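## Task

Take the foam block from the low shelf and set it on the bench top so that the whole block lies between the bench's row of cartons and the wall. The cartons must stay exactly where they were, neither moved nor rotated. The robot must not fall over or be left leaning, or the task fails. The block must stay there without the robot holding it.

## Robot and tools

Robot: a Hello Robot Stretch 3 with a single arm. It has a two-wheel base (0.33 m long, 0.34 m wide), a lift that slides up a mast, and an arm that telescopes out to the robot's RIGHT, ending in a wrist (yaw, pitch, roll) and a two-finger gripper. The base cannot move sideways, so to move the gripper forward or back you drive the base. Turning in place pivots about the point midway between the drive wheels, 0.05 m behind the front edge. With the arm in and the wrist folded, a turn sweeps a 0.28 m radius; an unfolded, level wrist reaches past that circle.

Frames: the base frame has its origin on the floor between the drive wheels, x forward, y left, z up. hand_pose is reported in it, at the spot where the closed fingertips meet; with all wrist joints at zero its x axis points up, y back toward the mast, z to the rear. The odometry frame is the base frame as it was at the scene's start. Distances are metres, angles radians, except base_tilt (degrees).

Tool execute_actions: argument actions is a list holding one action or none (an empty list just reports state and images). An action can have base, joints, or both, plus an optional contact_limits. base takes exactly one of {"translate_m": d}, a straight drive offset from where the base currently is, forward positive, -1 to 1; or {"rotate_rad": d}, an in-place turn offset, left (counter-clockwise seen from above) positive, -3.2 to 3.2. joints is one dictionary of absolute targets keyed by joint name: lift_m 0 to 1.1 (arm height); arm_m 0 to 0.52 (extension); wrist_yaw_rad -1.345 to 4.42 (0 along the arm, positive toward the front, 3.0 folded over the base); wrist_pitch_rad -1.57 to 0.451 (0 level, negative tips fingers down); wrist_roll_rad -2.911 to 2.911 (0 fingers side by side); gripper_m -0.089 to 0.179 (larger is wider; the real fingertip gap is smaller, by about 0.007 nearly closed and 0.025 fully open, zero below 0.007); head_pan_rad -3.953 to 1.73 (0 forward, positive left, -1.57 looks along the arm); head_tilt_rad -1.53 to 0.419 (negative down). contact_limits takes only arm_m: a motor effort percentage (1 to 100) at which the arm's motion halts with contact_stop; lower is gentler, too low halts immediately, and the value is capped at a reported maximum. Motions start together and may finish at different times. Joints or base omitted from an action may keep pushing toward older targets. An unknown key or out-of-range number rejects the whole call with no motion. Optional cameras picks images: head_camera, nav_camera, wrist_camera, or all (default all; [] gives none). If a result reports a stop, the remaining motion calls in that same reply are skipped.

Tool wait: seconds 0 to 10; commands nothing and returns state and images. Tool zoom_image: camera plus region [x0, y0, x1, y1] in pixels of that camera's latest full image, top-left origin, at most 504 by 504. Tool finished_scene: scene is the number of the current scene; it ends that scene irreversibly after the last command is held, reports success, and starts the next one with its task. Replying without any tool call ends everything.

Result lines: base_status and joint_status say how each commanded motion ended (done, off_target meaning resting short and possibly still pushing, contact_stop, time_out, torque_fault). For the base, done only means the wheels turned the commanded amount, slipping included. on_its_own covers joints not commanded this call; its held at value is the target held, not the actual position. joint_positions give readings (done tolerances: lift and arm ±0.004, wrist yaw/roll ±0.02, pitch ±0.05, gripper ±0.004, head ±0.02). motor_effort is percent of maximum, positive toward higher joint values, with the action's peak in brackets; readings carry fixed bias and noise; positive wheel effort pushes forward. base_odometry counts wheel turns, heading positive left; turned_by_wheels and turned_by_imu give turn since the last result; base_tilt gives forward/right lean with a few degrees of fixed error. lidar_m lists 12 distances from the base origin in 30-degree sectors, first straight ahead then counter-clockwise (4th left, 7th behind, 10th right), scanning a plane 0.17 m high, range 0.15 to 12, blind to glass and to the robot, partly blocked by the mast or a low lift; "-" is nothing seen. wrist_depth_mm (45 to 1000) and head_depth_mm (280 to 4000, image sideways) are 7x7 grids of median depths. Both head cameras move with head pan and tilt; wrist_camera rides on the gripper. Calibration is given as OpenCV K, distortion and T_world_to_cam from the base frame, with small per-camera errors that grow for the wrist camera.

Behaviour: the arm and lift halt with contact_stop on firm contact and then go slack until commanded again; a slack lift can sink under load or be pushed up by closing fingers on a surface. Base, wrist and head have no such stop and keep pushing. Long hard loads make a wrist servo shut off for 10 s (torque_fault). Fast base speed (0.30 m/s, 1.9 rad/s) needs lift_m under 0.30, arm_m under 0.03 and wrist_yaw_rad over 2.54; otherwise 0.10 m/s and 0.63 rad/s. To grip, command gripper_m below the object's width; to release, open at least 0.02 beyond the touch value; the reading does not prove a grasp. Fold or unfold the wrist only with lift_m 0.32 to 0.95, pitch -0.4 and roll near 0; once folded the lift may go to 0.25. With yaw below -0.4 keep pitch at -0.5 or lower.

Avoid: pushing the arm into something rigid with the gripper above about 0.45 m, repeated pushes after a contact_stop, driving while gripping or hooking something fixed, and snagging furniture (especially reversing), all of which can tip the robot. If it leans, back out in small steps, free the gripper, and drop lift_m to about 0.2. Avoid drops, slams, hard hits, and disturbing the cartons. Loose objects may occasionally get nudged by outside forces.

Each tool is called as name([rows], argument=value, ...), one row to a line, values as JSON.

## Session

execute_actions([
  {"joints":{"head_tilt_rad":-0.3,"lift_m":0.28}},
])

Scene clock: 2.47 s.
base_odometry: x=+0.000 y=+0.000 heading=+0.000 (m, m, rad; odometry frame)
turned_by_wheels: +0.000 (rad since the last result)
turned_by_imu: +0.000 (rad since the last result)
base_tilt: forward=+0.6 right=-1.6 (deg)
lidar_m: 1.26 1.41 2.49 2.18 1.17 0.96 0.95 2.07 1.98 2.01 2.32 1.27
head_depth_mm: 1608 1671 1747 1555 1256 1324 1401 / 1628 1701 1771 1537 1289 1353 1425 / 1661 1733 1795 1513 1304 1373 1452 / 1666 1745 1821 1495 1326 1403 1487 / 1689 1756 1837 1473 1353 1422 1531 / 1709 1787 1869 1463 1366 1448 1524 / 1739 1803 1898 1446 1394 1466 1578
base_status: not commanded
joint_positions: lift_m=+0.280 arm_m=+0.003 wrist_yaw_rad=+3.115 wrist_pitch_rad=-0.373 wrist_roll_rad=-0.012 gripper_m=+0.037 head_pan_rad=+0.013 head_tilt_rad=-0.296
joint_status: all done
motor_effort: left_wheel=+0(0) right_wheel=+0(0) lift_m=+17(20) arm_m=-1(0) wrist_yaw_rad=+1(1) wrist_pitch_rad=+6(6) wrist_roll_rad=+0(0) gripper_m=+0(1) head_pan_rad=-1(0) head_tilt_rad=-2(27) (%)
hand_pose: x=-0.0150 y=+0.0820 z=+0.3032 quat_wxyz=(+0.140, +0.692, +0.123, +0.697) (m; base frame)
wrist_depth_mm: - - - - - - - / 958 - - - - - - / - - - - - - - / 827 839 - 856 876 908 930 / 643 649 - 675 685 705 714 / 534 532 - 551 571 563 576 / 449 479 - 496 455 475 488
pictures: head_camera (sideways: a quarter turn clockwise sets it upright), nav_camera (sideways: a quarter turn counterclockwise sets it upright), wrist_camera
camera_calibration (this result's frames):
head_camera: T_world_to_cam=[[-0.292676, -0.0187995, -0.956027, 1.26445], [0.0358027, 0.99889, -0.0306029, 0.0391949], [0.955541, -0.0431851, -0.291678, 0.335448], [0, 0, 0, 1]] pos_world=[0.0481378, -0.000894036, 1.30789]
nav_camera: T_world_to_cam=[[0.23976, -0.0330157, 0.970271, -1.21726], [0.00970989, -0.99929, -0.0364026, 0.094813], [0.970784, 0.0181491, -0.239269, 0.264678], [0, 0, 0, 1]] pos_world=[0.0339853, 0.0497532, 1.24785]
wrist_camera: T_world_to_cam=[[0.999215, -0.00449968, 0.0393546, -0.000461959], [0.0328666, -0.460363, -0.887122, 0.352399], [0.0221091, 0.887719, -0.459854, 0.223719], [0, 0, 0, 1]] pos_world=[-0.0160668, -0.0363707, 0.415517]
Images, in order (width x height): head_camera 896x504, nav_camera 672x504, wrist_camera 644x364.

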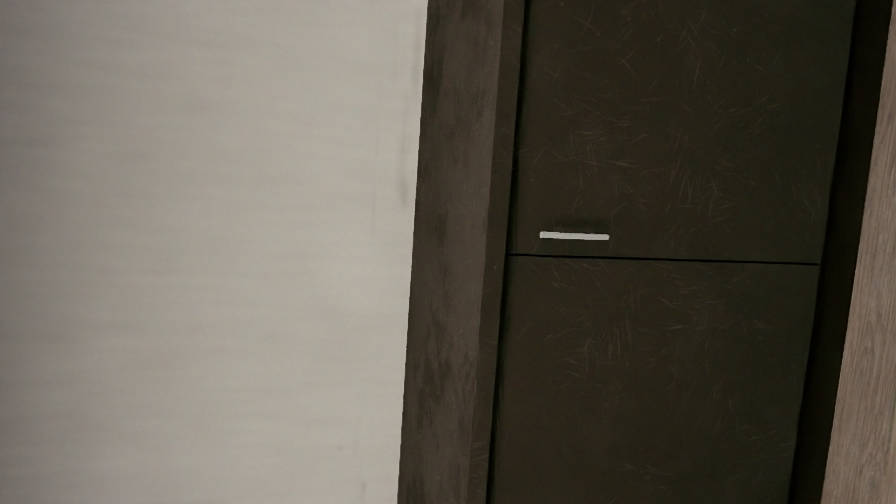

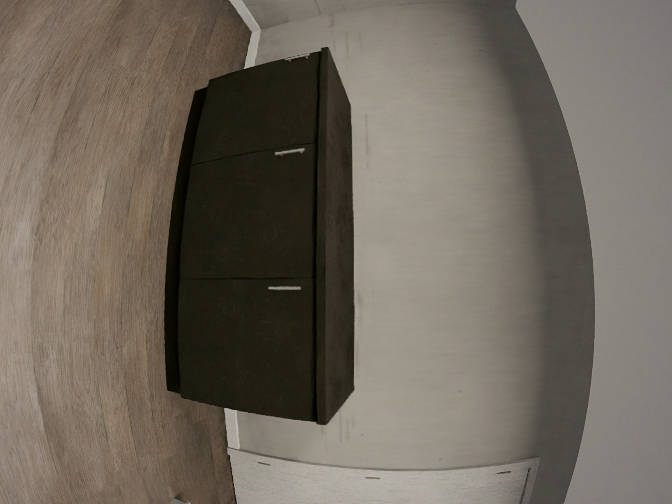

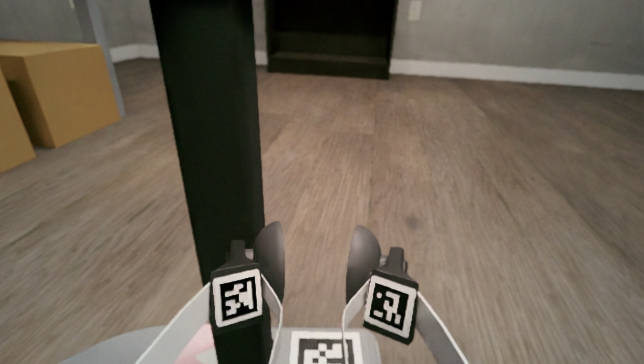

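execute_actions([
  {"base":{"rotate_rad":-1.66},"joints":{"head_tilt_rad":0}},
], cameras=["head_camera","nav_camera"])

Scene clock: 10.73 s.
base_odometry: x=+0.000 y=+0.000 heading=-1.660 (m, m, rad; odometry frame)
turned_by_wheels: -1.660 (rad since the last result)
turned_by_imu: -1.664 (rad since the last result)
base_tilt: forward=+0.6 right=-1.5 (deg)
lidar_m: 1.90 2.02 1.29 1.27 1.35 2.53 2.18 1.27 0.97 0.95 1.03 1.98
head_depth_mm: 1950 2246 2213 2234 2195 2198 2189 / 1947 2231 2231 2202 2217 2194 2030 / 1954 2232 2246 2220 2210 2208 2027 / 1972 2248 2224 2251 2222 2209 2012 / 1973 2240 2259 2254 2223 2232 2002 / 1964 2258 2255 2248 2218 2247 1999 / 1991 2267 2257 2250 2226 2148 1992
base_status: done
joint_positions: lift_m=+0.280 arm_m=+0.003 wrist_yaw_rad=+3.115 wrist_pitch_rad=-0.373 wrist_roll_rad=-0.012 gripper_m=+0.037 head_pan_rad=+0.013 head_tilt_rad=-0.013
joint_status: all done
motor_effort: left_wheel=+4(10) right_wheel=-4(6) lift_m=+17(18) arm_m=-1(1) wrist_yaw_rad=+0(1) wrist_pitch_rad=+6(6) wrist_roll_rad=+1(1) gripper_m=+0(1) head_pan_rad=-1(0) head_tilt_rad=+8(33) (%)
hand_pose: x=-0.0150 y=+0.0819 z=+0.3032 quat_wxyz=(+0.140, +0.692, +0.123, +0.697) (m; base frame)
wrist_depth_mm: - - - - - - - / - - - - - - - / - - - - - - - / 798 842 - 889 859 909 923 / 642 647 - 689 673 707 701 / 534 530 - 549 579 565 568 / 449 483 - 493 459 474 480
pictures: head_camera (sideways: a quarter turn clockwise sets it upright), nav_camera (sideways: a quarter turn counterclockwise sets it upright)
camera_calibration (this result's frames):
head_camera: T_world_to_cam=[[-0.0139795, -0.0150771, -0.999789, 1.32009], [0.042399, 0.998978, -0.0156577, 0.0197062], [0.999003, -0.0426089, -0.0133259, -0.0271449], [0, 0, 0, 1]] pos_world=[0.0447364, -0.00093963, 1.31976]
nav_camera: T_world_to_cam=[[-0.0407819, -0.0367625, 0.998492, -1.25266], [0.0200183, -0.999152, -0.0359692, 0.0941994], [0.998968, 0.0185212, 0.0414833, -0.100966], [0, 0, 0, 1]] pos_world=[0.0478903, 0.0499388, 1.25834]
Images, in order (width x height): head_camera 896x504, nav_camera 672x504.

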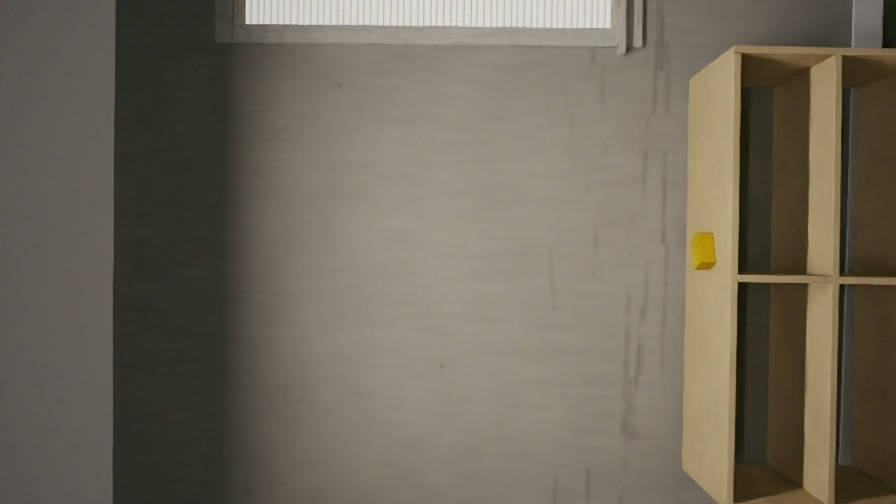

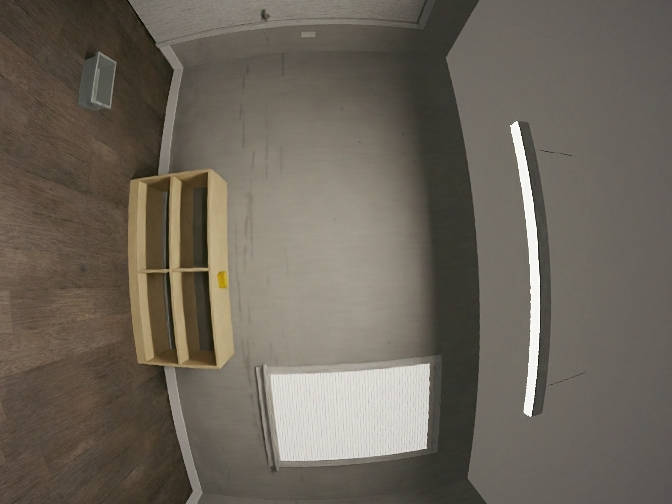

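execute_actions([
  {"base":{"rotate_rad":-0.06}},
], cameras=[])

execute_actions([
  {"base":{"translate_m":1.0}},
], cameras=[])

execute_actions([
  {"base":{"translate_m":0.37}},
], cameras=[])

execute_actions([
  {"base":{"rotate_rad":1.571}},
], cameras=[])

execute_actions([
  {"joints":{"lift_m":0.9,"wrist_pitch_rad":-0.4,"head_pan_rad":-1.57,"head_tilt_rad":-0.7}},
], cameras=[])

execute_actions([
  {"joints":{"wrist_yaw_rad":0,"gripper_m":0.179}},
], cameras=[])

execute_actions([
  {"joints":{"wrist_pitch_rad":-1.3,"arm_m":0.4}},
], cameras=["wrist_camera"])

Scene clock: 23.60 s.
base_odometry: x=+0.000 y=+0.000 heading=-1.720 (m, m, rad; odometry frame)
turned_by_wheels: -0.060 (rad since the last result)
turned_by_imu: -0.060 (rad since the last result)
base_tilt: forward=+0.6 right=-1.7 (deg)
lidar_m: 1.90 2.02 1.31 1.27 1.33 1.86 2.19 1.34 0.99 0.95 0.99 1.98
head_depth_mm: 1942 2271 2241 2250 2257 2244 2246 / 1957 2270 2263 2224 2253 2249 2045 / 1962 2266 2244 2252 2259 2217 2031 / 1965 2252 2232 2238 2246 2209 2039 / 1980 2253 2233 2220 2217 2204 2000 / 1976 2232 2243 2210 2213 2192 2001 / 1983 2223 2218 2213 2211 2190 1999
base_status: done
joint_positions: lift_m=+0.280 arm_m=+0.003 wrist_yaw_rad=+3.115 wrist_pitch_rad=-0.373 wrist_roll_rad=-0.012 gripper_m=+0.037 head_pan_rad=+0.013 head_tilt_rad=-0.013
joint_status: not commanded
motor_effort: left_wheel=+4(10) right_wheel=-4(8) lift_m=+17(17) arm_m=-1(1) wrist_yaw_rad=+1(1) wrist_pitch_rad=+5(6) wrist_roll_rad=+1(0) gripper_m=+0(0) head_pan_rad=-1(1) head_tilt_rad=+7(9) (%)
hand_pose: x=-0.0150 y=+0.0819 z=+0.3032 quat_wxyz=(+0.140, +0.692, +0.123, +0.697) (m; base frame)
wrist_depth_mm: - - - - - - - / - - - - - - - / - - - - - - - / 822 833 - 870 891 934 909 / 644 652 - 682 688 699 705 / 533 534 - 553 575 569 572 / 449 486 - 497 456 478 481
pictures: none
No camera images: the call's "cameras" was empty. Leave "cameras" out to get every camera's image.

Scene clock: 28.77 s.
base_odometry: x=-0.148 y=-0.989 heading=-1.719 (m, m, rad; odometry frame)
turned_by_wheels: +0.000 (rad since the last result)
turned_by_imu: +0.009 (rad since the last result)
base_tilt: forward=+0.5 right=-1.6 (deg)
lidar_m: 0.90 1.11 1.89 1.86 1.59 1.82 3.19 1.35 1.18 1.90 1.81 1.04
head_depth_mm: 1266 1260 1253 1251 1246 1246 1246 / 1258 1257 1253 1249 1244 1238 1234 / 1253 1252 1247 1249 1242 1235 1233 / 1255 1257 1239 1238 1242 1231 1229 / 1245 1241 1242 1239 1235 1230 1223 / 1252 1239 1232 1234 1230 1223 1230 / 1241 1236 1230 1230 1221 1225 1219
base_status: done
joint_positions: lift_m=+0.280 arm_m=+0.003 wrist_yaw_rad=+3.115 wrist_pitch_rad=-0.373 wrist_roll_rad=-0.012 gripper_m=+0.037 head_pan_rad=+0.013 head_tilt_rad=-0.013
joint_status: not commanded
motor_effort: left_wheel=+3(9) right_wheel=-2(5) lift_m=+17(18) arm_m=-1(1) wrist_yaw_rad=+1(1) wrist_pitch_rad=+5(6) wrist_roll_rad=+0(1) gripper_m=-1(1) head_pan_rad=+0(0) head_tilt_rad=+8(8) (%)
hand_pose: x=-0.0150 y=+0.0819 z=+0.3032 quat_wxyz=(+0.140, +0.692, +0.123, +0.697) (m; base frame)
wrist_depth_mm: - - - - - - - / - - - - - - - / - - - - - - - / 811 826 - 860 878 910 900 / 647 662 - 691 687 696 695 / 523 542 - 553 575 563 572 / 452 479 - 497 465 475 483
pictures: none
No camera images: the call's "cameras" was empty. Leave "cameras" out to get every camera's image.

Scene clock: 31.80 s.
base_odometry: x=-0.203 y=-1.355 heading=-1.719 (m, m, rad; odometry frame)
turned_by_wheels: +0.000 (rad since the last result)
turned_by_imu: +0.004 (rad since the last result)
base_tilt: forward=+0.7 right=-1.6 (deg)
lidar_m: 0.52 0.93 0.84 1.86 1.57 1.80 3.59 1.43 1.55 1.90 0.74 0.75
head_depth_mm: 887 884 880 878 876 874 870 / 881 883 878 878 873 874 871 / 883 879 876 875 872 866 867 / 878 878 873 874 871 869 865 / 875 873 872 868 868 865 864 / 876 873 870 870 864 861 863 / 874 868 871 866 865 859 857
base_status: done
joint_positions: lift_m=+0.280 arm_m=+0.003 wrist_yaw_rad=+3.115 wrist_pitch_rad=-0.373 wrist_roll_rad=-0.012 gripper_m=+0.037 head_pan_rad=+0.013 head_tilt_rad=-0.013
joint_status: not commanded
motor_effort: left_wheel=+3(9) right_wheel=-2(4) lift_m=+17(18) arm_m=-1(1) wrist_yaw_rad=+1(1) wrist_pitch_rad=+6(6) wrist_roll_rad=+1(1) gripper_m=-2(1) head_pan_rad=-1(1) head_tilt_rad=+7(7) (%)
hand_pose: x=-0.0150 y=+0.0819 z=+0.3032 quat_wxyz=(+0.140, +0.692, +0.123, +0.697) (m; base frame)
wrist_depth_mm: - - - - - - 637 / - - - - - - 677 / - - - - - - 717 / 821 831 - 857 901 849 747 / 641 660 - 685 677 701 624 / 532 527 - 544 571 573 551 / 449 481 - 489 453 474 479
pictures: none
No camera images: the call's "cameras" was empty. Leave "cameras" out to get every camera's image.

Scene clock: 34.07 s.
base_odometry: x=-0.203 y=-1.355 heading=-0.148 (m, m, rad; odometry frame)
turned_by_wheels: +1.571 (rad since the last result)
turned_by_imu: +1.575 (rad since the last result)
base_tilt: forward=+0.6 right=-1.6 (deg)
lidar_m: 1.86 1.55 1.82 3.60 1.42 1.57 1.90 0.74 0.76 0.52 0.93 0.84
head_depth_mm: 1831 1838 1816 1818 1817 1815 1800 / 1839 1810 1803 1808 1787 1780 1782 / 1826 1817 1801 1794 1783 1783 1781 / 1827 1803 1796 1791 1793 1789 1772 / 1829 1793 1796 1798 1796 1780 1777 / 1806 1806 1788 1792 1784 1788 1771 / 1826 1810 1808 1807 1795 1792 1771
base_status: done
joint_positions: lift_m=+0.280 arm_m=+0.003 wrist_yaw_rad=+3.115 wrist_pitch_rad=-0.373 wrist_roll_rad=-0.012 gripper_m=+0.037 head_pan_rad=+0.013 head_tilt_rad=-0.013
joint_status: not commanded
motor_effort: left_wheel=-3(7) right_wheel=+3(9) lift_m=+18(18) arm_m=-1(1) wrist_yaw_rad=+1(0) wrist_pitch_rad=+6(6) wrist_roll_rad=+1(1) gripper_m=+0(1) head_pan_rad=+0(1) head_tilt_rad=+7(7) (%)
hand_pose: x=-0.0150 y=+0.0819 z=+0.3032 quat_wxyz=(+0.140, +0.692, +0.123, +0.697) (m; base frame)
wrist_depth_mm: - - - - - - - / - - - - - - - / - - - - - - - / 831 828 - 881 871 919 917 / 641 654 - 685 695 686 713 / 523 534 - 549 580 565 574 / 450 480 - 491 459 475 482
pictures: none
No camera images: the call's "cameras" was empty. Leave "cameras" out to get every camera's image.

Scene clock: 40.53 s.
base_odometry: x=-0.203 y=-1.355 heading=-0.148 (m, m, rad; odometry frame)
turned_by_wheels: +0.000 (rad since the last result)
turned_by_imu: +0.000 (rad since the last result)
base_tilt: forward=+0.6 right=-1.7 (deg)
lidar_m: 1.86 1.55 1.82 3.60 1.42 1.56 1.90 0.74 0.75 0.52 0.93 0.84
head_depth_mm: 780 864 973 1070 911 - - / 776 869 975 1066 905 - - / 779 865 972 1073 899 809 - / 779 865 974 1063 871 806 - / 778 863 974 1055 866 802 - / 778 865 975 1046 881 796 - / 779 864 970 1043 879 986 1135
base_status: not commanded
joint_positions: lift_m=+0.900 arm_m=+0.003 wrist_yaw_rad=+3.115 wrist_pitch_rad=-0.416 wrist_roll_rad=-0.012 gripper_m=+0.037 head_pan_rad=-1.563 head_tilt_rad=-0.691
joint_status: all done
motor_effort: left_wheel=-3(3) right_wheel=+2(3) lift_m=+26(27) arm_m=-1(1) wrist_yaw_rad=+1(1) wrist_pitch_rad=+5(6) wrist_roll_rad=+1(1) gripper_m=+0(0) head_pan_rad=-4(38) head_tilt_rad=-5(47) (%)
hand_pose: x=-0.0152 y=+0.0766 z=+0.9128 quat_wxyz=(+0.155, +0.689, +0.138, +0.694) (m; base frame)
wrist_depth_mm: - - - - - - - / - - - - - - - / - - - - - - - / - - - - - - - / - - - - - - - / - - - - - - - / - - - - - - -
pictures: none
No camera images: the call's "cameras" was empty. Leave "cameras" out to get every camera's image.

Scene clock: 43.10 s.
base_odometry: x=-0.203 y=-1.355 heading=-0.149 (m, m, rad; odometry frame)
turned_by_wheels: +0.000 (rad since the last result)
turned_by_imu: +0.000 (rad since the last result)
base_tilt: forward=+0.6 right=-1.5 (deg)
lidar_m: 1.86 1.55 1.82 3.61 1.43 1.57 1.90 0.74 0.75 0.52 0.93 0.84
head_depth_mm: 780 866 970 1070 911 - - / 780 863 973 1064 930 - - / 782 865 975 1064 925 - - / 780 867 971 1065 919 - - / 779 863 973 1060 878 873 1127 / 778 867 973 1054 909 987 1142 / 778 866 974 1048 878 986 1136
base_status: not commanded
joint_positions: lift_m=+0.900 arm_m=+0.003 wrist_yaw_rad=+0.003 wrist_pitch_rad=-0.416 wrist_roll_rad=-0.012 gripper_m=+0.179 head_pan_rad=-1.563 head_tilt_rad=-0.691
joint_status: all done
motor_effort: left_wheel=-3(3) right_wheel=+2(3) lift_m=+25(25) arm_m=-1(1) wrist_yaw_rad=-1(2) wrist_pitch_rad=+5(5) wrist_roll_rad=+1(1) gripper_m=+0(83) head_pan_rad=-4(4) head_tilt_rad=-6(6) (%)
hand_pose: x=-0.0209 y=-0.3725 z=+0.9128 quat_wxyz=(+0.696, +0.148, -0.687, -0.145) (m; base frame)
wrist_depth_mm: 630 611 609 608 592 574 573 / 677 664 654 647 641 637 621 / 737 725 704 697 698 686 666 / 765 767 774 752 764 747 722 / 618 631 644 644 661 666 786 / - 526 535 519 543 551 579 / 679 464 465 465 465 463 486
pictures: none
No camera images: the call's "cameras" was empty. Leave "cameras" out to get every camera's image.

Scene clock: 47.23 s.
base_odometry: x=-0.203 y=-1.355 heading=-0.149 (m, m, rad; odometry frame)
turned_by_wheels: +0.000 (rad since the last result)
turned_by_imu: +0.000 (rad since the last result)
base_tilt: forward=+0.6 right=-1.6 (deg)
lidar_m: 1.86 1.56 1.82 3.59 1.43 1.56 1.90 0.74 0.75 0.52 0.93 0.84
head_depth_mm: 779 863 959 - - 1008 1162 / 778 850 - 1049 904 1003 1158 / 779 837 - 1063 901 1003 1152 / 777 854 - 1033 872 1002 1148 / 780 866 973 1060 864 968 1127 / 778 864 976 1051 883 987 1145 / 778 865 977 1046 875 985 1138
base_status: not commanded
joint_positions: lift_m=+0.900 arm_m=+0.400 wrist_yaw_rad=+0.001 wrist_pitch_rad=-1.301 wrist_roll_rad=-0.012 gripper_m=+0.179 head_pan_rad=-1.563 head_tilt_rad=-0.692
joint_status: all done
motor_effort: left_wheel=-2(3) right_wheel=+2(3) lift_m=+26(26) arm_m=+2(3) wrist_yaw_rad=+0(1) wrist_pitch_rad=+1(6) wrist_roll_rad=+1(1) gripper_m=+0(0) head_pan_rad=-4(4) head_tilt_rad=-4(6) (%)
hand_pose: x=-0.0216 y=-0.5897 z=+0.7851 quat_wxyz=(+0.566, +0.431, -0.559, -0.426) (m; base frame)
wrist_depth_mm: 366 372 371 365 371 367 372 / 359 360 360 357 357 357 358 / 351 352 352 352 347 352 356 / 345 343 342 298 341 345 342 / 335 336 335 337 338 335 336 / - 329 326 328 327 324 329 / 880 875 883 862 894 873 325
pictures: wrist_camera
camera_calibration (this result's frames):
wrist_camera: T_world_to_cam=[[-0.998955, -0.0453154, 0.0058863, -0.0568335], [-0.0456673, 0.98544, -0.163778, 0.753921], [0.00162107, -0.163876, -0.98648, 0.834564], [0, 0, 0, 1]] pos_world=[-0.0236974, -0.608754, 0.94709]
Images, in order (width x height): wrist_camera 644x364.

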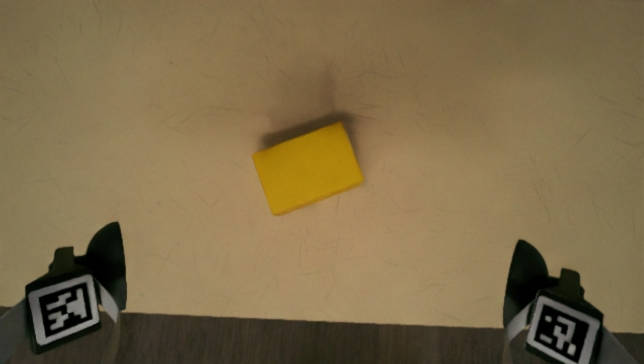

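execute_actions([
  {"base":{"translate_m":0.012},"joints":{"arm_m":0.48,"wrist_roll_rad":0.35,"lift_m":0.8}},
], cameras=["wrist_camera"])

Scene clock: 60.53 s.
base_odometry: x=-0.191 y=-1.357 heading=-0.149 (m, m, rad; odometry frame)
turned_by_wheels: +0.000 (rad since the last result)
turned_by_imu: +0.000 (rad since the last result)
base_tilt: forward=+0.6 right=-1.6 (deg)
lidar_m: 1.85 1.54 1.80 3.59 1.44 1.57 1.91 0.75 0.77 0.52 0.91 0.83
head_depth_mm: 779 866 974 1069 931 - - / 780 865 964 - - 984 1158 / 779 866 - 1068 883 1002 1156 / 781 866 - 1031 870 999 1151 / 778 866 973 1056 876 969 1124 / 775 862 972 1049 882 990 1140 / 776 865 976 1048 876 981 1136
base_status: done
joint_positions: lift_m=+0.800 arm_m=+0.480 wrist_yaw_rad=+0.001 wrist_pitch_rad=-1.302 wrist_roll_rad=+0.346 gripper_m=+0.179 head_pan_rad=-1.563 head_tilt_rad=-0.692
joint_status: all done
motor_effort: left_wheel=-3(4) right_wheel=+3(6) lift_m=+17(22) arm_m=+3(4) wrist_yaw_rad=+0(0) wrist_pitch_rad=+1(1) wrist_roll_rad=+2(3) gripper_m=+1(1) head_pan_rad=-3(4) head_tilt_rad=-5(5) (%)
hand_pose: x=-0.0216 y=-0.6695 z=+0.6855 quat_wxyz=(+0.458, +0.348, -0.651, -0.496) (m; base frame)
wrist_depth_mm: 288 301 265 259 252 243 236 / 278 267 262 252 248 240 233 / 271 263 254 246 243 234 227 / 262 256 248 242 236 229 224 / 259 251 245 193 230 226 221 / - 245 241 190 226 223 215 / 244 241 235 224 221 218 211
pictures: wrist_camera
camera_calibration (this result's frames):
wrist_camera: T_world_to_cam=[[-0.951489, 0.294908, -0.0877382, 0.233101], [0.305323, 0.940238, -0.150764, 0.784595], [0.0380332, -0.170239, -0.984669, 0.718542], [0, 0, 0, 1]] pos_world=[-0.0450905, -0.684126, 0.846267]
Images, in order (width x height): wrist_camera 644x364.

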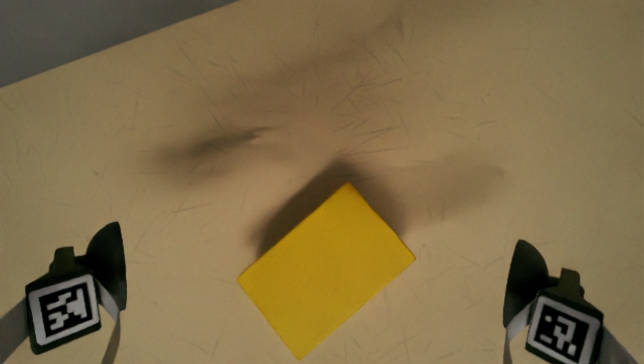

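Wrong sign.

execute_actions([
  {"joints":{"wrist_roll_rad":-0.35}},
], cameras=[])

execute_actions([
  {"joints":{"lift_m":0.74}},
], cameras=["wrist_camera"])

execute_actions([
  {"joints":{"gripper_m":0.05}},
], cameras=[])

execute_actions([
  {"joints":{"lift_m":1.1,"arm_m":0.0,"wrist_roll_rad":0}},
], cameras=["wrist_camera"])

Scene clock: 74.07 s.
base_odometry: x=-0.191 y=-1.357 heading=-0.149 (m, m, rad; odometry frame)
turned_by_wheels: +0.000 (rad since the last result)
turned_by_imu: +0.000 (rad since the last result)
base_tilt: forward=+0.5 right=-1.6 (deg)
lidar_m: 1.85 1.54 1.80 3.59 1.43 1.57 1.92 0.75 0.77 0.52 0.91 0.83
head_depth_mm: 778 865 975 1064 933 - - / 779 867 963 - - 982 1163 / 778 864 - 1072 897 997 1156 / 780 863 - 1031 870 997 1145 / 780 866 976 1062 865 965 1126 / 776 865 974 1052 882 990 1140 / 777 864 973 1043 877 986 1139
base_status: not commanded
joint_positions: lift_m=+0.800 arm_m=+0.480 wrist_yaw_rad=+0.001 wrist_pitch_rad=-1.302 wrist_roll_rad=-0.346 gripper_m=+0.179 head_pan_rad=-1.563 head_tilt_rad=-0.692
joint_status: all done
motor_effort: left_wheel=-3(3) right_wheel=+2(3) lift_m=+18(18) arm_m=+3(3) wrist_yaw_rad=+0(0) wrist_pitch_rad=+1(1) wrist_roll_rad=-1(1) gripper_m=+0(1) head_pan_rad=-5(4) head_tilt_rad=-6(5) (%)
hand_pose: x=-0.0215 y=-0.6696 z=+0.6855 quat_wxyz=(+0.651, +0.496, -0.457, -0.348) (m; base frame)
wrist_depth_mm: 240 246 250 256 267 290 263 / 235 240 247 253 261 267 283 / 231 235 242 247 256 261 267 / 227 231 237 242 249 255 263 / 222 228 230 194 243 250 258 / - 222 188 191 239 244 252 / 214 219 223 228 236 239 250
pictures: none
No camera images: the call's "cameras" was empty. Leave "cameras" out to get every camera's image.

Scene clock: 75.43 s.
base_odometry: x=-0.191 y=-1.357 heading=-0.149 (m, m, rad; odometry frame)
turned_by_wheels: +0.000 (rad since the last result)
turned_by_imu: +0.000 (rad since the last result)
base_tilt: forward=+0.6 right=-1.6 (deg)
lidar_m: 1.84 1.54 1.80 3.58 1.43 1.56 1.91 0.75 0.77 0.52 0.91 0.83
head_depth_mm: 780 864 974 1071 903 1012 - / 780 866 972 1065 - - 1155 / 778 866 957 1036 874 1002 1159 / 777 867 957 - 869 996 1150 / 779 866 973 1053 864 971 1127 / 779 866 973 1053 881 989 1144 / 779 866 971 1044 877 986 1139
base_status: not commanded
joint_positions: lift_m=+0.740 arm_m=+0.480 wrist_yaw_rad=+0.001 wrist_pitch_rad=-1.302 wrist_roll_rad=-0.346 gripper_m=+0.179 head_pan_rad=-1.563 head_tilt_rad=-0.692
joint_status: all done
motor_effort: left_wheel=-3(3) right_wheel=+2(2) lift_m=+17(18) arm_m=+3(3) wrist_yaw_rad=+0(0) wrist_pitch_rad=+0(0) wrist_roll_rad=-1(1) gripper_m=+0(0) head_pan_rad=-3(4) head_tilt_rad=-6(6) (%)
hand_pose: x=-0.0215 y=-0.6696 z=+0.6255 quat_wxyz=(+0.651, +0.496, -0.457, -0.348) (m; base frame)
wrist_depth_mm: 180 184 189 194 200 205 211 / 176 180 185 190 195 201 207 / 174 177 182 186 192 196 201 / 171 173 179 183 188 192 197 / 168 170 132 135 138 189 192 / - 168 129 132 136 183 191 / - 165 127 130 134 180 188
pictures: wrist_camera
camera_calibration (this result's frames):
wrist_camera: T_world_to_cam=[[-0.928942, -0.358617, 0.0919765, -0.32161], [-0.368779, 0.918239, -0.144357, 0.742388], [-0.0326876, -0.168018, -0.985242, 0.659792], [0, 0, 0, 1]] pos_world=[-0.00341297, -0.686168, 0.786804]
Images, in order (width x height): wrist_camera 644x364.

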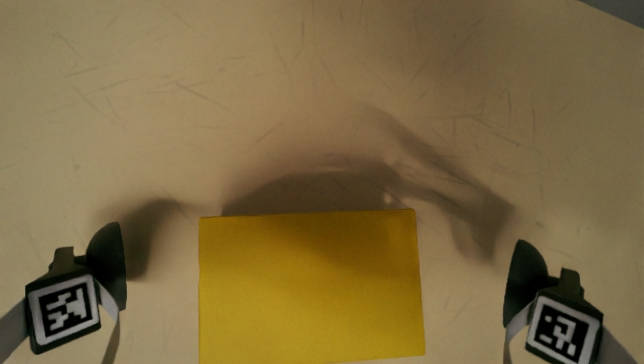

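Scene clock: 77.20 s.
base_odometry: x=-0.191 y=-1.357 heading=-0.147 (m, m, rad; odometry frame)
turned_by_wheels: +0.001 (rad since the last result)
turned_by_imu: +0.002 (rad since the last result)
base_tilt: forward=+0.7 right=-1.6 (deg)
lidar_m: 1.85 1.54 1.81 3.57 1.43 1.57 1.92 0.75 0.77 0.52 0.90 0.83
head_depth_mm: 779 864 969 1067 908 1015 - / 777 869 967 1065 - - 1162 / 780 868 957 1039 887 1002 1148 / 780 867 957 - 870 999 1153 / 781 864 974 1056 868 969 1127 / 779 863 971 1050 884 990 1143 / 780 867 976 1049 877 983 1138
base_status: not commanded
joint_positions: lift_m=+0.740 arm_m=+0.480 wrist_yaw_rad=+0.007 wrist_pitch_rad=-1.321 wrist_roll_rad=-0.329 gripper_m=+0.051 head_pan_rad=-1.563 head_tilt_rad=-0.692
joint_status: all done
on_its_own: right_wheel is at rest, and its effort (-21) is outside its rest range (-18 to +18)
motor_effort: left_wheel=+13(13) right_wheel=-21(21) lift_m=+15(17) arm_m=+3(3) wrist_yaw_rad=-4(4) wrist_pitch_rad=+6(6) wrist_roll_rad=-8(8) gripper_m=-36(100) head_pan_rad=-4(4) head_tilt_rad=-6(6) (%)
hand_pose: x=-0.0213 y=-0.6647 z=+0.6248 quat_wxyz=(+0.644, +0.501, -0.457, -0.355) (m; base frame)
wrist_depth_mm: 185 187 190 195 199 202 207 / 180 184 188 191 194 198 202 / 177 179 184 187 190 194 200 / 174 177 181 184 187 190 196 / 170 174 133 135 184 187 190 / 168 - 131 132 134 184 188 / - 166 128 130 175 181 184
pictures: none
No camera images: the call's "cameras" was empty. Leave "cameras" out to get every camera's image.

Scene clock: 81.90 s.
base_odometry: x=-0.191 y=-1.357 heading=-0.149 (m, m, rad; odometry frame)
turned_by_wheels: -0.001 (rad since the last result)
turned_by_imu: -0.002 (rad since the last result)
base_tilt: forward=+0.6 right=-1.6 (deg)
lidar_m: 1.85 1.54 1.80 3.57 1.44 1.56 1.92 0.75 0.77 0.52 0.91 0.83
head_depth_mm: - - - - - 1012 1167 / - - - - - - - / - - - - - - - / 802 867 - - - - - / 780 863 976 1055 908 295 - / 778 866 973 1052 879 985 1136 / 776 867 971 1046 877 982 1136
base_status: not commanded
joint_positions: lift_m=+1.098 arm_m=+0.003 wrist_yaw_rad=+0.002 wrist_pitch_rad=-1.305 wrist_roll_rad=-0.004 gripper_m=+0.057 head_pan_rad=-1.563 head_tilt_rad=-0.692
joint_status: all done
joint sent to its limit — the command would take lift_m past its upper limit and arm_m past its lower limit, so those joints were sent only as far as their limits.
on_its_own: gripper_m is held at +0.056, not at your +0.050, by its stall guard, which is not easing now
motor_effort: left_wheel=-1(14) right_wheel=+1(22) lift_m=+26(28) arm_m=-3(4) wrist_yaw_rad=-1(4) wrist_pitch_rad=+2(8) wrist_roll_rad=+2(6) gripper_m=-20(36) head_pan_rad=-4(4) head_tilt_rad=-7(4) (%)
hand_pose: x=-0.0215 y=-0.1921 z=+0.9831 quat_wxyz=(+0.563, +0.431, -0.560, -0.428) (m; base frame)
wrist_depth_mm: 578 588 571 581 578 573 584 / 841 838 827 841 846 846 713 / - - - - - - - / - - - - - - - / - - 128 130 133 - - / - - 125 128 130 - - / - - 123 126 128 - -
pictures: wrist_camera
camera_calibration (this result's frames):
wrist_camera: T_world_to_cam=[[-0.999244, -0.0387191, 0.00360964, -0.0364358], [-0.0387986, 0.986411, -0.159651, 0.390795], [0.00262097, -0.159671, -0.987167, 1.09654], [0, 0, 0, 1]] pos_world=[-0.0241199, -0.211809, 1.145]
Images, in order (width x height): wrist_camera 644x364.

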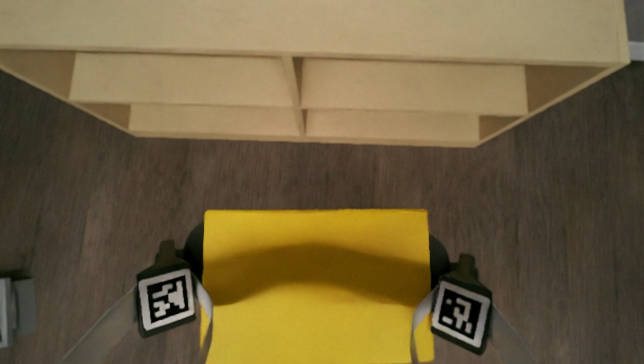

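execute_actions([
  {"base":{"rotate_rad":1.571}},
], cameras=[])

execute_actions([
  {"base":{"translate_m":0.74}},
], cameras=[])

execute_actions([
  {"base":{"rotate_rad":1.571},"joints":{"head_pan_rad":-0.9,"head_tilt_rad":-0.5}},
], cameras=[])

execute_actions([
  {"base":{"translate_m":0.8}},
], cameras=["head_camera","nav_camera"])

Scene clock: 99.17 s.
base_odometry: x=-0.191 y=-1.357 heading=+1.422 (m, m, rad; odometry frame)
turned_by_wheels: +1.571 (rad since the last result)
turned_by_imu: +1.577 (rad since the last result)
base_tilt: forward=+0.6 right=-1.6 (deg)
lidar_m: 3.61 1.44 1.58 1.91 0.75 0.78 0.52 0.90 0.83 1.85 1.54 1.82
head_depth_mm: - - - - - 1448 1219 / - - - - - - - / - - - - - - - / 1633 1764 - - - - - / 1594 1757 1976 2052 1650 295 - / 1588 1776 2015 2050 1639 1418 1193 / 1610 1795 2002 2044 1665 1398 1208
base_status: done
joint_positions: lift_m=+1.098 arm_m=+0.003 wrist_yaw_rad=+0.002 wrist_pitch_rad=-1.305 wrist_roll_rad=-0.004 gripper_m=+0.057 head_pan_rad=-1.563 head_tilt_rad=-0.692
joint_status: not commanded
on_its_own: gripper_m is held at +0.056, not at your +0.050, by its stall guard, which is not easing now
motor_effort: left_wheel=-3(8) right_wheel=+3(6) lift_m=+26(26) arm_m=-3(3) wrist_yaw_rad=-1(1) wrist_pitch_rad=+2(2) wrist_roll_rad=+2(2) gripper_m=-20(19) head_pan_rad=-4(4) head_tilt_rad=-5(5) (%)
hand_pose: x=-0.0215 y=-0.1921 z=+0.9831 quat_wxyz=(+0.563, +0.431, -0.560, -0.428) (m; base frame)
wrist_depth_mm: - - - - - - 637 / - - - - - - 776 / - - - - - - 815 / - - - - - - 798 / - - 128 130 133 - 799 / - - 125 128 130 - 765 / - - 123 125 128 749 746
pictures: none
No camera images: the call's "cameras" was empty. Leave "cameras" out to get every camera's image.

Scene clock: 108.17 s.
base_odometry: x=-0.081 y=-0.625 heading=+1.422 (m, m, rad; odometry frame)
turned_by_wheels: +0.000 (rad since the last result)
turned_by_imu: +0.007 (rad since the last result)
base_tilt: forward=+0.6 right=-1.7 (deg)
lidar_m: 2.82 1.30 1.01 1.52 1.98 1.37 1.27 1.43 1.91 1.27 1.32 1.90
head_depth_mm: - - - - - 1453 1216 / - - - - - - - / - - - - - - - / 1686 1821 - - - - - / 1607 1680 1802 1886 1723 295 - / 1612 1235 1335 1527 1661 1440 1194 / 1595 1238 1347 1541 1669 1401 1209
base_status: done
joint_positions: lift_m=+1.098 arm_m=+0.003 wrist_yaw_rad=+0.002 wrist_pitch_rad=-1.305 wrist_roll_rad=-0.004 gripper_m=+0.057 head_pan_rad=-1.563 head_tilt_rad=-0.692
joint_status: not commanded
on_its_own: gripper_m is held at +0.056, not at your +0.050, by its stall guard, which is not easing now
motor_effort: left_wheel=-3(4) right_wheel=+4(5) lift_m=+26(26) arm_m=-3(4) wrist_yaw_rad=+0(1) wrist_pitch_rad=+2(2) wrist_roll_rad=+3(2) gripper_m=-19(20) head_pan_rad=-4(4) head_tilt_rad=-6(4) (%)
hand_pose: x=-0.0215 y=-0.1921 z=+0.9831 quat_wxyz=(+0.563, +0.431, -0.560, -0.428) (m; base frame)
wrist_depth_mm: - - - - - - - / - - - - - - - / - - - - - - - / - - - - - - - / - - 128 130 133 - - / - - 125 127 130 - - / - - 124 125 128 - -
pictures: none
No camera images: the call's "cameras" was empty. Leave "cameras" out to get every camera's image.

Scene clock: 111.60 s.
base_odometry: x=-0.081 y=-0.625 heading=+2.993 (m, m, rad; odometry frame)
turned_by_wheels: +1.571 (rad since the last result)
turned_by_imu: +1.577 (rad since the last result)
base_tilt: forward=+0.6 right=-1.6 (deg)
lidar_m: 1.58 1.98 1.38 1.27 1.76 1.91 1.27 1.33 1.92 2.82 1.29 1.01
head_depth_mm: 2792 2960 3183 2857 2106 1687 1379 / 2951 3161 3399 2792 2088 1662 1374 / 2885 3136 2003 2231 2070 1657 1364 / 2581 2627 3004 2225 1869 1648 1366 / 2316 1684 1593 2198 1742 1643 1356 / 2100 1525 1361 2191 1625 1532 1349 / 1917 1373 1239 2161 1608 1416 1346
base_status: done
joint_positions: lift_m=+1.098 arm_m=+0.003 wrist_yaw_rad=+0.002 wrist_pitch_rad=-1.305 wrist_roll_rad=-0.004 gripper_m=+0.057 head_pan_rad=-0.907 head_tilt_rad=-0.508
joint_status: all done
on_its_own: gripper_m is held at +0.056, not at your +0.050, by its stall guard, which is not easing now
motor_effort: left_wheel=-3(8) right_wheel=+3(5) lift_m=+27(26) arm_m=-3(3) wrist_yaw_rad=-1(1) wrist_pitch_rad=+2(2) wrist_roll_rad=+2(2) gripper_m=-20(20) head_pan_rad=+3(36) head_tilt_rad=+6(23) (%)
hand_pose: x=-0.0215 y=-0.1921 z=+0.9831 quat_wxyz=(+0.563, +0.431, -0.560, -0.428) (m; base frame)
wrist_depth_mm: - - - - - - - / - - - - - - - / - - - - - - - / - - - - - - - / - - 128 130 133 - - / - - 125 127 130 - - / - - 123 126 128 - -
pictures: none
No camera images: the call's "cameras" was empty. Leave "cameras" out to get every camera's image.

Scene clock: 121.20 s.
base_odometry: x=-0.872 y=-0.506 heading=+2.993 (m, m, rad; odometry frame)
turned_by_wheels: +0.000 (rad since the last result)
turned_by_imu: +0.007 (rad since the last result)
base_tilt: forward=+0.7 right=-1.5 (deg)
lidar_m: 1.08 1.14 1.63 1.27 1.72 1.93 2.08 2.18 3.00 0.49 0.36 0.56
head_depth_mm: 2184 2363 1028 852 628 1250 1126 / 1863 2033 861 841 623 508 1104 / 1627 1793 748 762 621 492 489 / 1449 1568 704 724 615 489 1009 / 1304 1400 1167 776 613 517 1074 / 1187 1270 1247 819 607 1226 1070 / 1086 1158 1175 812 627 1285 1101
base_status: done
joint_positions: lift_m=+1.098 arm_m=+0.003 wrist_yaw_rad=+0.002 wrist_pitch_rad=-1.305 wrist_roll_rad=-0.004 gripper_m=+0.057 head_pan_rad=-0.907 head_tilt_rad=-0.508
joint_status: not commanded
on_its_own: gripper_m is held at +0.056, not at your +0.050, by its stall guard, which is not easing now
motor_effort: left_wheel=-3(5) right_wheel=+4(5) lift_m=+27(27) arm_m=-4(3) wrist_yaw_rad=-1(0) wrist_pitch_rad=+1(2) wrist_roll_rad=+2(2) gripper_m=-19(19) head_pan_rad=+4(3) head_tilt_rad=+4(3) (%)
hand_pose: x=-0.0215 y=-0.1921 z=+0.9831 quat_wxyz=(+0.563, +0.431, -0.560, -0.428) (m; base frame)
wrist_depth_mm: 255 260 943 - - - - / 249 266 905 - - - - / 896 899 912 - - - - / - - - - - - - / - - 128 130 133 - - / - - 125 128 130 - - / - - 123 125 128 - -
pictures: head_camera (sideways: a quarter turn clockwise sets it upright), nav_camera (sideways: a quarter turn counterclockwise sets it upright)
camera_calibration (this result's frames):
head_camera: T_world_to_cam=[[-0.31173, 0.374353, -0.873318, 1.15664], [0.811979, 0.582299, -0.0402297, 0.0469835], [0.493472, -0.721657, -0.485487, 0.590476], [0, 0, 0, 1]] pos_world=[0.0310264, -0.0342282, 1.29867]
nav_camera: T_world_to_cam=[[0.241028, -0.36691, 0.898489, -1.12356], [-0.794021, -0.606892, -0.0348299, 0.0976586], [0.558066, -0.705024, -0.437612, 0.525323], [0, 0, 0, 1]] pos_world=[0.0551875, 0.017387, 1.2428]
Images, in order (width x height): head_camera 896x504, nav_camera 672x504.

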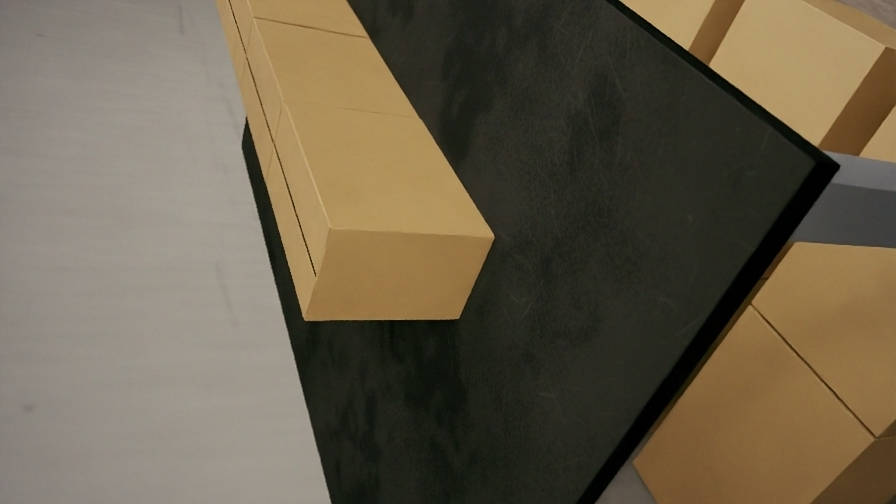

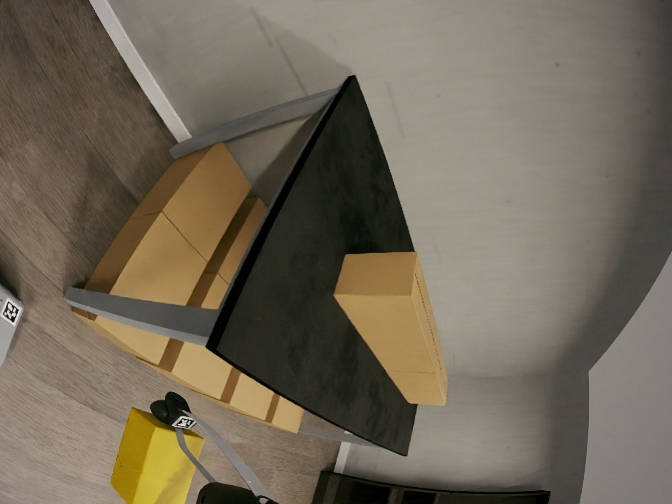

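execute_actions([
  {"base":{"translate_m":0.8}},
], cameras=[])

execute_actions([
  {"joints":{"arm_m":0.52,"wrist_pitch_rad":-1.2,"head_pan_rad":-1.4}},
], cameras=["nav_camera","wrist_camera"])

Scene clock: 143.63 s.
base_odometry: x=-1.663 y=-0.387 heading=+2.992 (m, m, rad; odometry frame)
turned_by_wheels: +0.000 (rad since the last result)
turned_by_imu: +0.007 (rad since the last result)
base_tilt: forward=+0.6 right=-1.6 (deg)
lidar_m: 0.27 0.29 0.42 1.43 1.62 2.07 2.89 0.56 0.43 0.42 0.36 0.28
head_depth_mm: 497 563 651 750 626 496 443 / 427 476 536 613 623 493 1012 / 374 411 456 512 572 507 574 / 333 362 396 438 488 535 640 / 300 324 351 383 421 469 528 / 283 295 315 340 370 407 450 / - - 288 306 330 358 392
base_status: done
joint_positions: lift_m=+1.098 arm_m=+0.003 wrist_yaw_rad=+0.002 wrist_pitch_rad=-1.305 wrist_roll_rad=-0.004 gripper_m=+0.057 head_pan_rad=-0.907 head_tilt_rad=-0.508
joint_status: not commanded
on_its_own: gripper_m is held at +0.056, not at your +0.050, by its stall guard, which is not easing now
motor_effort: left_wheel=-3(3) right_wheel=+3(5) lift_m=+26(26) arm_m=-3(3) wrist_yaw_rad=-1(1) wrist_pitch_rad=+2(2) wrist_roll_rad=+2(2) gripper_m=-21(21) head_pan_rad=+3(3) head_tilt_rad=+5(5) (%)
hand_pose: x=-0.0215 y=-0.1921 z=+0.9831 quat_wxyz=(+0.563, +0.431, -0.560, -0.428) (m; base frame)
wrist_depth_mm: 256 257 255 255 255 253 255 / 330 393 693 905 265 250 253 / 343 476 725 903 899 926 - / 348 494 913 - - 948 809 / 352 501 128 131 133 - - / 362 451 125 128 130 - - / 356 572 123 125 128 - -
pictures: none
No camera images: the call's "cameras" was empty. Leave "cameras" out to get every camera's image.

Scene clock: 148.60 s.
base_odometry: x=-1.663 y=-0.387 heading=+2.992 (m, m, rad; odometry frame)
turned_by_wheels: +0.000 (rad since the last result)
turned_by_imu: +0.000 (rad since the last result)
base_tilt: forward=+0.6 right=-1.5 (deg)
lidar_m: 0.27 0.29 0.42 1.44 1.61 2.07 2.88 0.56 0.43 0.42 0.36 0.28
head_depth_mm: 2601 2875 1324 850 625 495 442 / 2679 - 1203 764 623 493 1012 / 2064 2415 1196 759 618 491 1029 / 1145 1269 1188 827 615 488 1029 / 794 856 922 823 611 486 1053 / 609 642 683 712 608 483 584 / 492 515 540 568 569 495 589
base_status: not commanded
joint_positions: lift_m=+1.098 arm_m=+0.520 wrist_yaw_rad=+0.001 wrist_pitch_rad=-1.207 wrist_roll_rad=-0.002 gripper_m=+0.057 head_pan_rad=-1.393 head_tilt_rad=-0.507
joint_status: all done
on_its_own: gripper_m is held at +0.056, not at your +0.050, by its stall guard, which is not easing now
motor_effort: left_wheel=-3(2) right_wheel=+3(3) lift_m=+26(26) arm_m=+3(2) wrist_yaw_rad=+0(1) wrist_pitch_rad=+2(2) wrist_roll_rad=+1(2) gripper_m=-20(20) head_pan_rad=-3(33) head_tilt_rad=+4(5) (%)
hand_pose: x=-0.0216 y=-0.7333 z=+0.9886 quat_wxyz=(+0.583, +0.402, -0.581, -0.401) (m; base frame)
wrist_depth_mm: 278 279 281 281 279 280 279 / 270 267 268 268 269 269 268 / 258 256 259 256 257 259 258 / 247 246 247 248 249 248 248 / 239 240 128 130 133 239 239 / 231 231 126 128 130 231 229 / 223 222 123 126 128 224 221
pictures: nav_camera (sideways: a quarter turn counterclockwise sets it upright), wrist_camera
camera_calibration (this result's frames):
nav_camera: T_world_to_cam=[[0.0416151, -0.436868, 0.898562, -1.12244], [-0.98559, -0.165528, -0.0348318, 0.0988296], [0.163954, -0.884164, -0.437462, 0.527531], [0, 0, 0, 1]] pos_world=[0.0576251, -0.00757568, 1.2428]
wrist_camera: T_world_to_cam=[[-0.99934, -0.0357084, 0.00665488, -0.0582388], [-0.0362232, 0.96613, -0.255501, 1.00543], [0.00269404, -0.255573, -0.966786, 0.925124], [0, 0, 0, 1]] pos_world=[-0.0242729, -0.737016, 1.15167]
Images, in order (width x height): nav_camera 672x504, wrist_camera 644x364.

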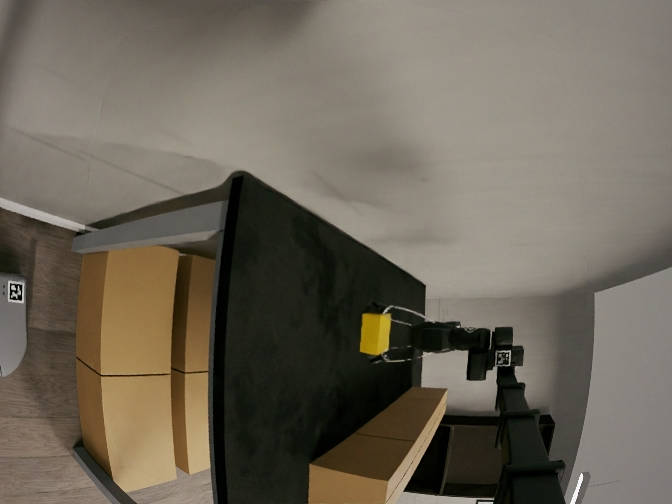

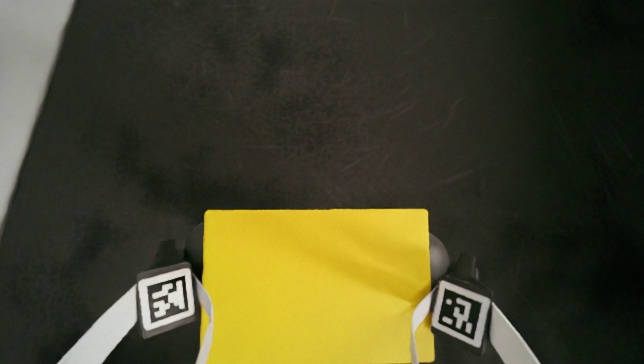

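execute_actions([
  {"joints":{"lift_m":1.048}},
], cameras=[])

execute_actions([
  {"joints":{"gripper_m":0.15}},
], cameras=[])

execute_actions([
  {"joints":{"lift_m":1.1}},
], cameras=[])

execute_actions([
  {"joints":{"arm_m":0.0}},
], cameras=["nav_camera"])

Scene clock: 164.57 s.
base_odometry: x=-1.663 y=-0.387 heading=+2.992 (m, m, rad; odometry frame)
turned_by_wheels: +0.000 (rad since the last result)
turned_by_imu: +0.000 (rad since the last result)
base_tilt: forward=+0.7 right=-1.7 (deg)
lidar_m: 0.27 0.29 0.42 1.44 1.62 2.07 2.89 0.56 0.43 0.42 0.36 0.28
head_depth_mm: 2641 - 1316 851 625 495 442 / 2700 - 1218 765 622 493 1014 / 2047 2442 1389 756 617 491 1032 / 1148 1272 1191 827 615 488 1031 / 796 854 920 825 612 486 1055 / 607 644 683 712 608 484 584 / 492 514 540 566 568 496 589
base_status: not commanded
joint_positions: lift_m=+1.048 arm_m=+0.520 wrist_yaw_rad=+0.001 wrist_pitch_rad=-1.207 wrist_roll_rad=-0.002 gripper_m=+0.057 head_pan_rad=-1.393 head_tilt_rad=-0.507
joint_status: all done
on_its_own: gripper_m is held at +0.056, not at your +0.050, by its stall guard, which is not easing now
motor_effort: left_wheel=-3(3) right_wheel=+3(3) lift_m=+18(25) arm_m=+2(3) wrist_yaw_rad=+0(0) wrist_pitch_rad=+2(2) wrist_roll_rad=+1(1) gripper_m=-19(20) head_pan_rad=-4(3) head_tilt_rad=+3(4) (%)
hand_pose: x=-0.0216 y=-0.7333 z=+0.9389 quat_wxyz=(+0.583, +0.402, -0.581, -0.401) (m; base frame)
wrist_depth_mm: 222 222 224 222 222 222 222 / 212 213 213 213 213 214 214 / 203 205 204 206 205 204 205 / 197 197 197 197 197 197 197 / 189 190 128 130 133 190 190 / 183 183 126 128 130 183 183 / 177 176 123 125 128 177 178
pictures: none
No camera images: the call's "cameras" was empty. Leave "cameras" out to get every camera's image.

Scene clock: 166.00 s.
base_odometry: x=-1.663 y=-0.387 heading=+2.992 (m, m, rad; odometry frame)
turned_by_wheels: +0.000 (rad since the last result)
turned_by_imu: +0.000 (rad since the last result)
base_tilt: forward=+0.6 right=-1.6 (deg)
lidar_m: 0.27 0.29 0.42 1.44 1.61 2.06 2.88 0.56 0.43 0.42 0.36 0.28
head_depth_mm: 2640 - 1322 849 626 495 442 / 2675 - 1261 805 623 493 1013 / 2053 2460 1388 752 618 492 1032 / 1149 1275 1191 826 615 489 1031 / 795 852 921 822 612 486 1052 / 608 643 682 713 608 484 585 / 492 515 539 567 569 495 589
base_status: not commanded
joint_positions: lift_m=+1.048 arm_m=+0.520 wrist_yaw_rad=+0.001 wrist_pitch_rad=-1.207 wrist_roll_rad=-0.002 gripper_m=+0.150 head_pan_rad=-1.393 head_tilt_rad=-0.507
joint_status: all done
motor_effort: left_wheel=-3(3) right_wheel=+2(3) lift_m=+17(18) arm_m=+3(3) wrist_yaw_rad=+0(0) wrist_pitch_rad=+2(2) wrist_roll_rad=+1(1) gripper_m=+0(84) head_pan_rad=-3(4) head_tilt_rad=+3(4) (%)
hand_pose: x=-0.0216 y=-0.7333 z=+0.9389 quat_wxyz=(+0.583, +0.402, -0.581, -0.401) (m; base frame)
wrist_depth_mm: 224 222 223 223 222 223 223 / 214 213 213 215 214 212 212 / 205 205 204 204 204 207 205 / 197 197 197 197 198 197 197 / 190 191 146 145 188 190 189 / 184 183 141 140 180 185 183 / - 176 136 136 174 176 177
pictures: none
No camera images: the call's "cameras" was empty. Leave "cameras" out to get every camera's image.

Scene clock: 167.30 s.
base_odometry: x=-1.663 y=-0.387 heading=+2.992 (m, m, rad; odometry frame)
turned_by_wheels: +0.000 (rad since the last result)
turned_by_imu: +0.000 (rad since the last result)
base_tilt: forward=+0.6 right=-1.6 (deg)
lidar_m: 0.27 0.29 0.42 1.44 1.61 2.07 2.88 0.56 0.43 0.42 0.36 0.28
head_depth_mm: 2609 2907 1324 850 626 496 441 / 2672 - 1206 804 623 493 1009 / 2069 2412 1243 752 617 490 1032 / 1148 1279 1190 828 615 489 1031 / 795 856 919 823 611 486 1053 / 609 643 681 714 608 484 585 / 492 516 539 567 569 495 588
base_status: not commanded
joint_positions: lift_m=+1.098 arm_m=+0.520 wrist_yaw_rad=+0.001 wrist_pitch_rad=-1.207 wrist_roll_rad=-0.002 gripper_m=+0.150 head_pan_rad=-1.393 head_tilt_rad=-0.507
joint_status: all done
joint sent to its limit — the command would take lift_m past its upper limit, so that joint was sent only as far as its limit.
motor_effort: left_wheel=-2(3) right_wheel=+2(3) lift_m=+25(26) arm_m=+3(3) wrist_yaw_rad=-1(0) wrist_pitch_rad=+2(2) wrist_roll_rad=+1(1) gripper_m=+0(1) head_pan_rad=-4(3) head_tilt_rad=+4(6) (%)
hand_pose: x=-0.0216 y=-0.7333 z=+0.9886 quat_wxyz=(+0.583, +0.402, -0.581, -0.401) (m; base frame)
wrist_depth_mm: 280 282 280 278 278 280 279 / 267 268 269 269 267 268 267 / 258 257 258 257 258 256 257 / 246 248 248 247 247 247 248 / 238 241 237 194 239 240 238 / 233 230 227 186 230 233 230 / 222 222 220 219 221 222 224
pictures: none
No camera images: the call's "cameras" was empty. Leave "cameras" out to get every camera's image.

Scene clock: 172.27 s.
base_odometry: x=-1.663 y=-0.387 heading=+2.992 (m, m, rad; odometry frame)
turned_by_wheels: +0.000 (rad since the last result)
turned_by_imu: +0.000 (rad since the last result)
base_tilt: forward=+0.7 right=-1.5 (deg)
lidar_m: 0.27 0.29 0.42 1.44 1.62 2.06 2.89 0.56 0.43 0.42 0.37 0.28
head_depth_mm: - - - - - - - / 2692 2888 1220 889 - - - / 2058 2495 1286 794 631 506 - / 1148 1276 1187 829 615 488 1035 / 794 856 925 821 612 487 1088 / 608 644 682 714 610 484 579 / 492 516 540 566 568 496 589
base_status: not commanded
joint_positions: lift_m=+1.098 arm_m=+0.003 wrist_yaw_rad=+0.001 wrist_pitch_rad=-1.206 wrist_roll_rad=-0.002 gripper_m=+0.150 head_pan_rad=-1.393 head_tilt_rad=-0.507
joint_status: all done
joint sent to its limit — the command would take arm_m past its lower limit, so that joint was sent only as far as its limit.
motor_effort: left_wheel=-3(2) right_wheel=+2(3) lift_m=+27(26) arm_m=-3(4) wrist_yaw_rad=+0(0) wrist_pitch_rad=+2(2) wrist_roll_rad=+1(1) gripper_m=+0(1) head_pan_rad=-3(3) head_tilt_rad=+4(4) (%)
hand_pose: x=-0.0216 y=-0.2169 z=+0.9887 quat_wxyz=(+0.583, +0.402, -0.581, -0.401) (m; base frame)
wrist_depth_mm: 279 281 283 283 283 280 281 / 274 273 269 270 270 269 270 / 338 418 616 941 938 268 263 / 343 492 753 911 905 908 - / 351 490 958 - - - - / 340 606 - - - - - / 383 534 - - - - -
pictures: nav_camera (sideways: a quarter turn counterclockwise sets it upright)
camera_calibration (this result's frames):
nav_camera: T_world_to_cam=[[0.0415759, -0.436653, 0.898669, -1.12258], [-0.985589, -0.165535, -0.0348345, 0.0988332], [0.163972, -0.884269, -0.437243, 0.527246], [0, 0, 0, 1]] pos_world=[0.0576276, -0.0075899, 1.2428]
Images, in order (width x height): nav_camera 672x504.

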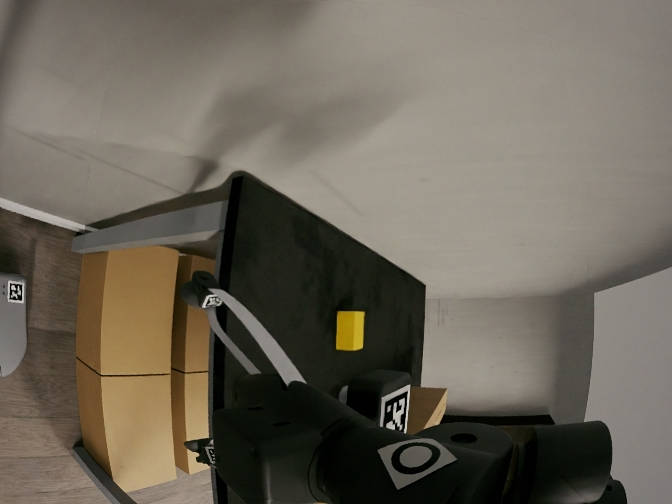

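finished_scene(scene=2)

The scene is finished: the task was done.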